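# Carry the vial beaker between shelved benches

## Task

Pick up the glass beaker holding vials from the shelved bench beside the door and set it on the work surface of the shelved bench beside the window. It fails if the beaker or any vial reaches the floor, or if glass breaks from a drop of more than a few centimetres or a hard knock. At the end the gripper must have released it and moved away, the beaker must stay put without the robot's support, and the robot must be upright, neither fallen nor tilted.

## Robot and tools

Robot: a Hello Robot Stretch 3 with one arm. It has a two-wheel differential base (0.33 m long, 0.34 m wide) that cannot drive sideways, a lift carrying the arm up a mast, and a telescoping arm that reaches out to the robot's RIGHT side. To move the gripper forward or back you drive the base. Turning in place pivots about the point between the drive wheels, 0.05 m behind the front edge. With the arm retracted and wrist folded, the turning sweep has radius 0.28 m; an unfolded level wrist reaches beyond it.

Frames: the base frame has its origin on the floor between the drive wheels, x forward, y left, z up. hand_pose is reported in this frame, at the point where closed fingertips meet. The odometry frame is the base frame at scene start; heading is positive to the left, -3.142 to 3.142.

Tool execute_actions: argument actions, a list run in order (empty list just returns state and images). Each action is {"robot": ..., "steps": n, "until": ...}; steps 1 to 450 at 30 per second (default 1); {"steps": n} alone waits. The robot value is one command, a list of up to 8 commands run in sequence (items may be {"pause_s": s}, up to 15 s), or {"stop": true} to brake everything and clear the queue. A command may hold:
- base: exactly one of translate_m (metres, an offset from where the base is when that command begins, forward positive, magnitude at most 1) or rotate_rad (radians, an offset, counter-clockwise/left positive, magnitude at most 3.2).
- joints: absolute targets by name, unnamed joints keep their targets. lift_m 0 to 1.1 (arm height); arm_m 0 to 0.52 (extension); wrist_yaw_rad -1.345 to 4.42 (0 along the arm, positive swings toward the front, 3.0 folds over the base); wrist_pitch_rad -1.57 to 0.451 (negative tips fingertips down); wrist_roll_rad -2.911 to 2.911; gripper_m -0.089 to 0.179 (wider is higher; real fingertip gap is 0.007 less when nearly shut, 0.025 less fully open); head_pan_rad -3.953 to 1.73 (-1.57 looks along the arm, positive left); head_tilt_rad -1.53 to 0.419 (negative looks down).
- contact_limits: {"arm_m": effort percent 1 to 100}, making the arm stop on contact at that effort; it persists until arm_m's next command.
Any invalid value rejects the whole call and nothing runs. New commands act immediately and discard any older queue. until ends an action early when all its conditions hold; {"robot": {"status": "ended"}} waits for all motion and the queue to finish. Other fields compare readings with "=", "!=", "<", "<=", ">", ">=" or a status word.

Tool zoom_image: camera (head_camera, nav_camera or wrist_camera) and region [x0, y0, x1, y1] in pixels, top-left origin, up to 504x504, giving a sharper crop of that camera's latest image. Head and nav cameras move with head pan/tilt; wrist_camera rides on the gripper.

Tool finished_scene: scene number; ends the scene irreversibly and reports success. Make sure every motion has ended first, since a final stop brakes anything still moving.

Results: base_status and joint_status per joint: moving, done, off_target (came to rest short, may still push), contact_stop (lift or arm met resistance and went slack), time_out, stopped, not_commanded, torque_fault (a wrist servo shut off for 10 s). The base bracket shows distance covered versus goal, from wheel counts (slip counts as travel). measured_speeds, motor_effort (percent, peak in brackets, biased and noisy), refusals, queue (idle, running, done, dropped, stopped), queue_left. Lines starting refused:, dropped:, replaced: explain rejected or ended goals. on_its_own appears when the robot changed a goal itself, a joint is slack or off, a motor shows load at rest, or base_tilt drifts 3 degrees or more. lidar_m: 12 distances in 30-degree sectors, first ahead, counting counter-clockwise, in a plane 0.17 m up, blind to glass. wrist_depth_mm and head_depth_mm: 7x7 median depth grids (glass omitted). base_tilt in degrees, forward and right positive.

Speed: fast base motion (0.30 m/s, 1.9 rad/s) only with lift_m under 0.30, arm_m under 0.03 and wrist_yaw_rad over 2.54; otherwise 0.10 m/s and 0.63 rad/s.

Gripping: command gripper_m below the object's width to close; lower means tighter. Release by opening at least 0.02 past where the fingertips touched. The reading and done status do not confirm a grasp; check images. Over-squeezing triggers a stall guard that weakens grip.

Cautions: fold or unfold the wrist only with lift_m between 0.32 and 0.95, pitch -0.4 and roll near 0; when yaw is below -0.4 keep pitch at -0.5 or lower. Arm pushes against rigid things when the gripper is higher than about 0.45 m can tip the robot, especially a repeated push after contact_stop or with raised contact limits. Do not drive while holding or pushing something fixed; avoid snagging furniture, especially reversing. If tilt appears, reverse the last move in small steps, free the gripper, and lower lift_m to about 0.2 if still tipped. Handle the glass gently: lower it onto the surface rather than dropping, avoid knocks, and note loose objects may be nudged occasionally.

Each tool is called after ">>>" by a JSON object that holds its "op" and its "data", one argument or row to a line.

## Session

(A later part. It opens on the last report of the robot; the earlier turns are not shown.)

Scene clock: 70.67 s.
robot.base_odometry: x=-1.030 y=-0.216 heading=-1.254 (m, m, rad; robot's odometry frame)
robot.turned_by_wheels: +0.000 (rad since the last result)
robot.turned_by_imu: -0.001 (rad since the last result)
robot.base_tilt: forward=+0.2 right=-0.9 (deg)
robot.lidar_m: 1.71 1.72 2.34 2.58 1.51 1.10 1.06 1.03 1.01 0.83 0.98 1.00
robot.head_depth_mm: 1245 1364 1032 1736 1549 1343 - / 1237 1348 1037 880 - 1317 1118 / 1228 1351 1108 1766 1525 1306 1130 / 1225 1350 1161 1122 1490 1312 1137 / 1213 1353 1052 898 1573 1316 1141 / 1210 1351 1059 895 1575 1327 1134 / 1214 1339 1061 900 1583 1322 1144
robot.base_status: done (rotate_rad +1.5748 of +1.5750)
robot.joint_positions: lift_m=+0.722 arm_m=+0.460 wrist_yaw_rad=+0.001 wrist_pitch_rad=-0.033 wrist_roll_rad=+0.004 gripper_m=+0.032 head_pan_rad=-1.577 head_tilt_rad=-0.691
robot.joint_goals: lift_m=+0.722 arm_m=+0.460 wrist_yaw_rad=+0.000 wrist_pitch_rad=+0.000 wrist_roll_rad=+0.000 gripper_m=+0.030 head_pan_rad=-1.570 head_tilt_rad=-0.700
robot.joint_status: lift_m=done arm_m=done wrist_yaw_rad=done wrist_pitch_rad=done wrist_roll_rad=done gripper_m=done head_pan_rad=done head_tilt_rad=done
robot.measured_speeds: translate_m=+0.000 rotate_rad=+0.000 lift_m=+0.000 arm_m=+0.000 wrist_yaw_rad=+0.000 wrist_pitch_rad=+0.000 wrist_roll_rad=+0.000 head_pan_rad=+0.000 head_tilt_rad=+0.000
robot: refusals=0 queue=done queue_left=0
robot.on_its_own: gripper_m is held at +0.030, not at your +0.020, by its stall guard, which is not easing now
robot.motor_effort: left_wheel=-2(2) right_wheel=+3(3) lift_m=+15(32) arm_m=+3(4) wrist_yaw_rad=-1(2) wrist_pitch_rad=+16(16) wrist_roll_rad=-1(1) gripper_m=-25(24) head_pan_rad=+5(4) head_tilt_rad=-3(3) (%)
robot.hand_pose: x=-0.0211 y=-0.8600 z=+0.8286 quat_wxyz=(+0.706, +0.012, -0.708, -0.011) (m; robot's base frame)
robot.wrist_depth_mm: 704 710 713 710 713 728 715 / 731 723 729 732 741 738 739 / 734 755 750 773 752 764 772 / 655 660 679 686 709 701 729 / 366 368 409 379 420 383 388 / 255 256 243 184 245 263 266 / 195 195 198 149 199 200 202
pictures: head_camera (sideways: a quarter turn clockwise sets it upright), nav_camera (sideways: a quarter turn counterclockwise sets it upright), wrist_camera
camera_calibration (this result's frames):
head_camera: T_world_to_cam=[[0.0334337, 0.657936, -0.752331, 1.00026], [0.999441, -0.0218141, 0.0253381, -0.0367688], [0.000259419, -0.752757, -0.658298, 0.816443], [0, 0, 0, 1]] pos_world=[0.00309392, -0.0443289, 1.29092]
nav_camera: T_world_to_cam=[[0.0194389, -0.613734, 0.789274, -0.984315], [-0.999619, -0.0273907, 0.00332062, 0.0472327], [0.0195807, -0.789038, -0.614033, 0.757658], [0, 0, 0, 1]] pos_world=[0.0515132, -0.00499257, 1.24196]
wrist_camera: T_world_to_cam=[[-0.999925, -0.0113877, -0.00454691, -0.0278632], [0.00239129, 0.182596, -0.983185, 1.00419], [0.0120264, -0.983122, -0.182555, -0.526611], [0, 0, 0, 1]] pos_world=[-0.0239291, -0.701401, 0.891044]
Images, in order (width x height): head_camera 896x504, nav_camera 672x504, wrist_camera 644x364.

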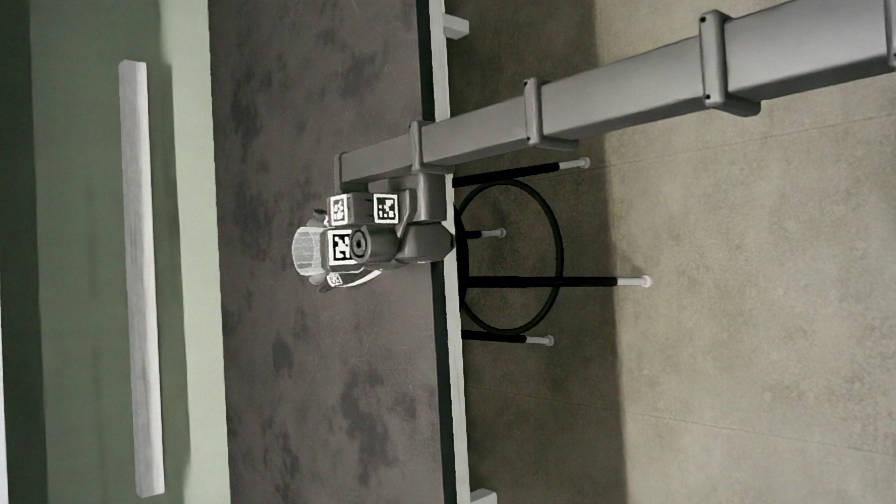

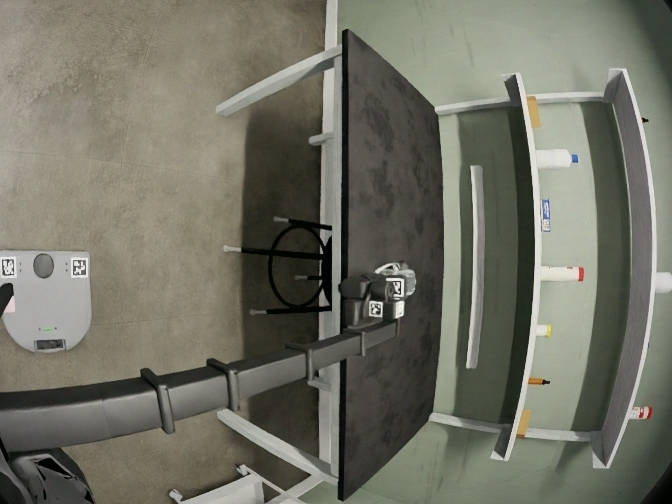

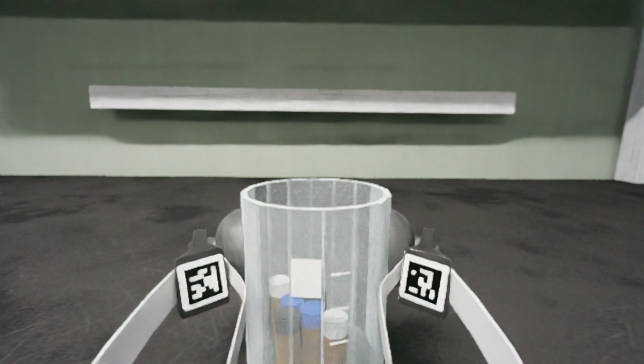

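Depths agree with the same height (about 1 cm above).

>>> {"op": "execute_actions", "data": {
  "actions": [
    {"robot":[{"joints":{"lift_m":0.711}},{"joints":{"gripper_m":0.15}},{"joints":{"arm_m":0.1}}],"steps":300,"until":{"robot":{"status":"ended"}}}
  ]
}}

Scene clock: 76.93 s.
robot.base_odometry: x=-1.030 y=-0.216 heading=-1.254 (m, m, rad; robot's odometry frame)
robot.turned_by_wheels: +0.000 (rad since the last result)
robot.turned_by_imu: -0.001 (rad since the last result)
robot.base_tilt: forward=+0.3 right=-1.0 (deg)
robot.lidar_m: 1.71 1.72 2.34 2.59 1.51 1.10 1.06 1.03 1.01 0.83 0.98 1.00
robot.head_depth_mm: 1255 1362 1030 1733 1554 1335 - / 1241 1361 1043 1732 1567 - 1107 / 1228 1341 1044 910 1553 - 1120 / 1224 1349 1054 902 1472 1323 1133 / 1223 1354 1052 892 1577 1323 1136 / 1213 1345 1056 897 1577 1328 1143 / 1211 1344 1065 898 1579 1330 1143
robot.base_status: done (rotate_rad +1.5748 of +1.5750)
robot.joint_positions: lift_m=+0.711 arm_m=+0.100 wrist_yaw_rad=+0.001 wrist_pitch_rad=-0.024 wrist_roll_rad=+0.004 gripper_m=+0.150 head_pan_rad=-1.577 head_tilt_rad=-0.691
robot.joint_goals: lift_m=+0.711 arm_m=+0.100 wrist_yaw_rad=+0.000 wrist_pitch_rad=+0.000 wrist_roll_rad=+0.000 gripper_m=+0.150 head_pan_rad=-1.570 head_tilt_rad=-0.700
robot.joint_status: lift_m=done arm_m=done wrist_yaw_rad=done wrist_pitch_rad=done wrist_roll_rad=done gripper_m=done head_pan_rad=done head_tilt_rad=done
robot.measured_speeds: translate_m=+0.000 rotate_rad=+0.000 lift_m=+0.000 arm_m=+0.000 wrist_yaw_rad=+0.000 wrist_pitch_rad=+0.000 wrist_roll_rad=+0.000 head_pan_rad=+0.000 head_tilt_rad=+0.000
robot: refusals=0 queue=done queue_left=0
robot.motor_effort: left_wheel=-2(3) right_wheel=+3(3) lift_m=+14(14) arm_m=-5(6) wrist_yaw_rad=-1(1) wrist_pitch_rad=+11(16) wrist_roll_rad=-1(1) gripper_m=+0(99) head_pan_rad=+4(5) head_tilt_rad=-4(3) (%)
robot.hand_pose: x=-0.0211 y=-0.5009 z=+0.8200 quat_wxyz=(+0.706, +0.009, -0.708, -0.008) (m; robot's base frame)
robot.wrist_depth_mm: 968 - - - - - - / - - - - - - - / - - - - - - - / 645 654 666 680 695 702 725 / 353 390 357 363 367 413 376 / 400 - 404 409 414 - 416 / - - - 970 - - -
pictures: head_camera (sideways: a quarter turn clockwise sets it upright), nav_camera (sideways: a quarter turn counterclockwise sets it upright), wrist_camera
camera_calibration (this result's frames):
head_camera: T_world_to_cam=[[0.0334338, 0.657936, -0.752331, 1.00026], [0.999441, -0.0218144, 0.0253381, -0.0367688], [0.00025924, -0.752757, -0.658298, 0.816443], [0, 0, 0, 1]] pos_world=[0.00309391, -0.0443289, 1.29092]
nav_camera: T_world_to_cam=[[0.0194387, -0.613734, 0.789274, -0.984315], [-0.999619, -0.0273904, 0.00332062, 0.0472327], [0.0195806, -0.789038, -0.614033, 0.757658], [0, 0, 0, 1]] pos_world=[0.0515132, -0.00499258, 1.24196]
wrist_camera: T_world_to_cam=[[-0.999925, -0.0114336, -0.00445451, -0.0239102], [0.00240296, 0.173535, -0.984825, 0.926975], [0.0120331, -0.984761, -0.173495, -0.183395], [0, 0, 0, 1]] pos_world=[-0.0239291, -0.341737, 0.880984]
Images, in order (width x height): head_camera 896x504, nav_camera 672x504, wrist_camera 644x364.

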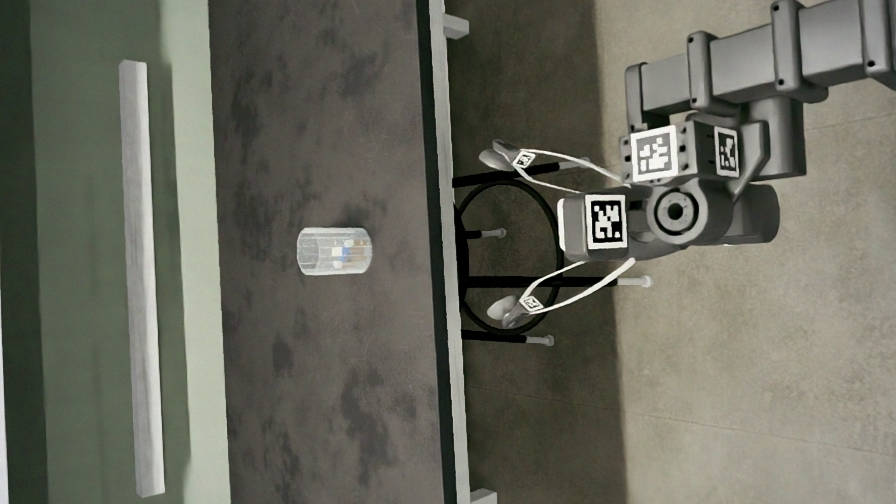

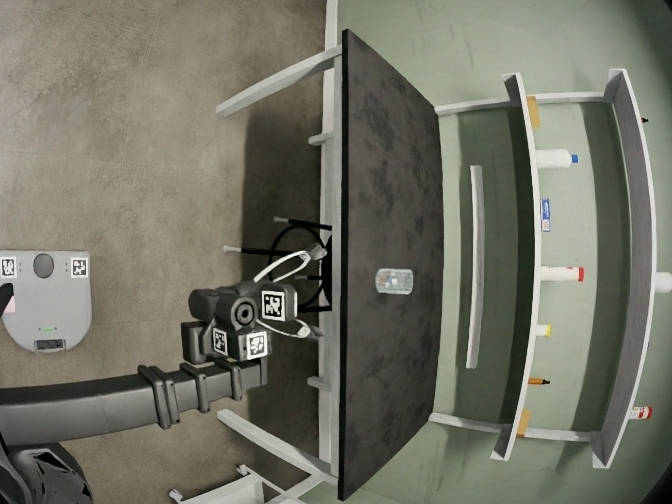

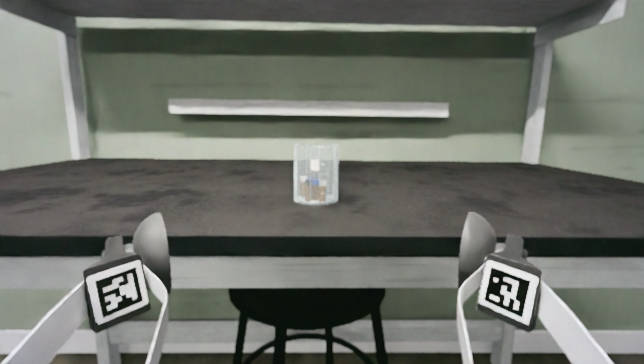

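>>> {"op": "finished_scene", "data": {
  "scene": 1
}}

The scene is finished: the task was done.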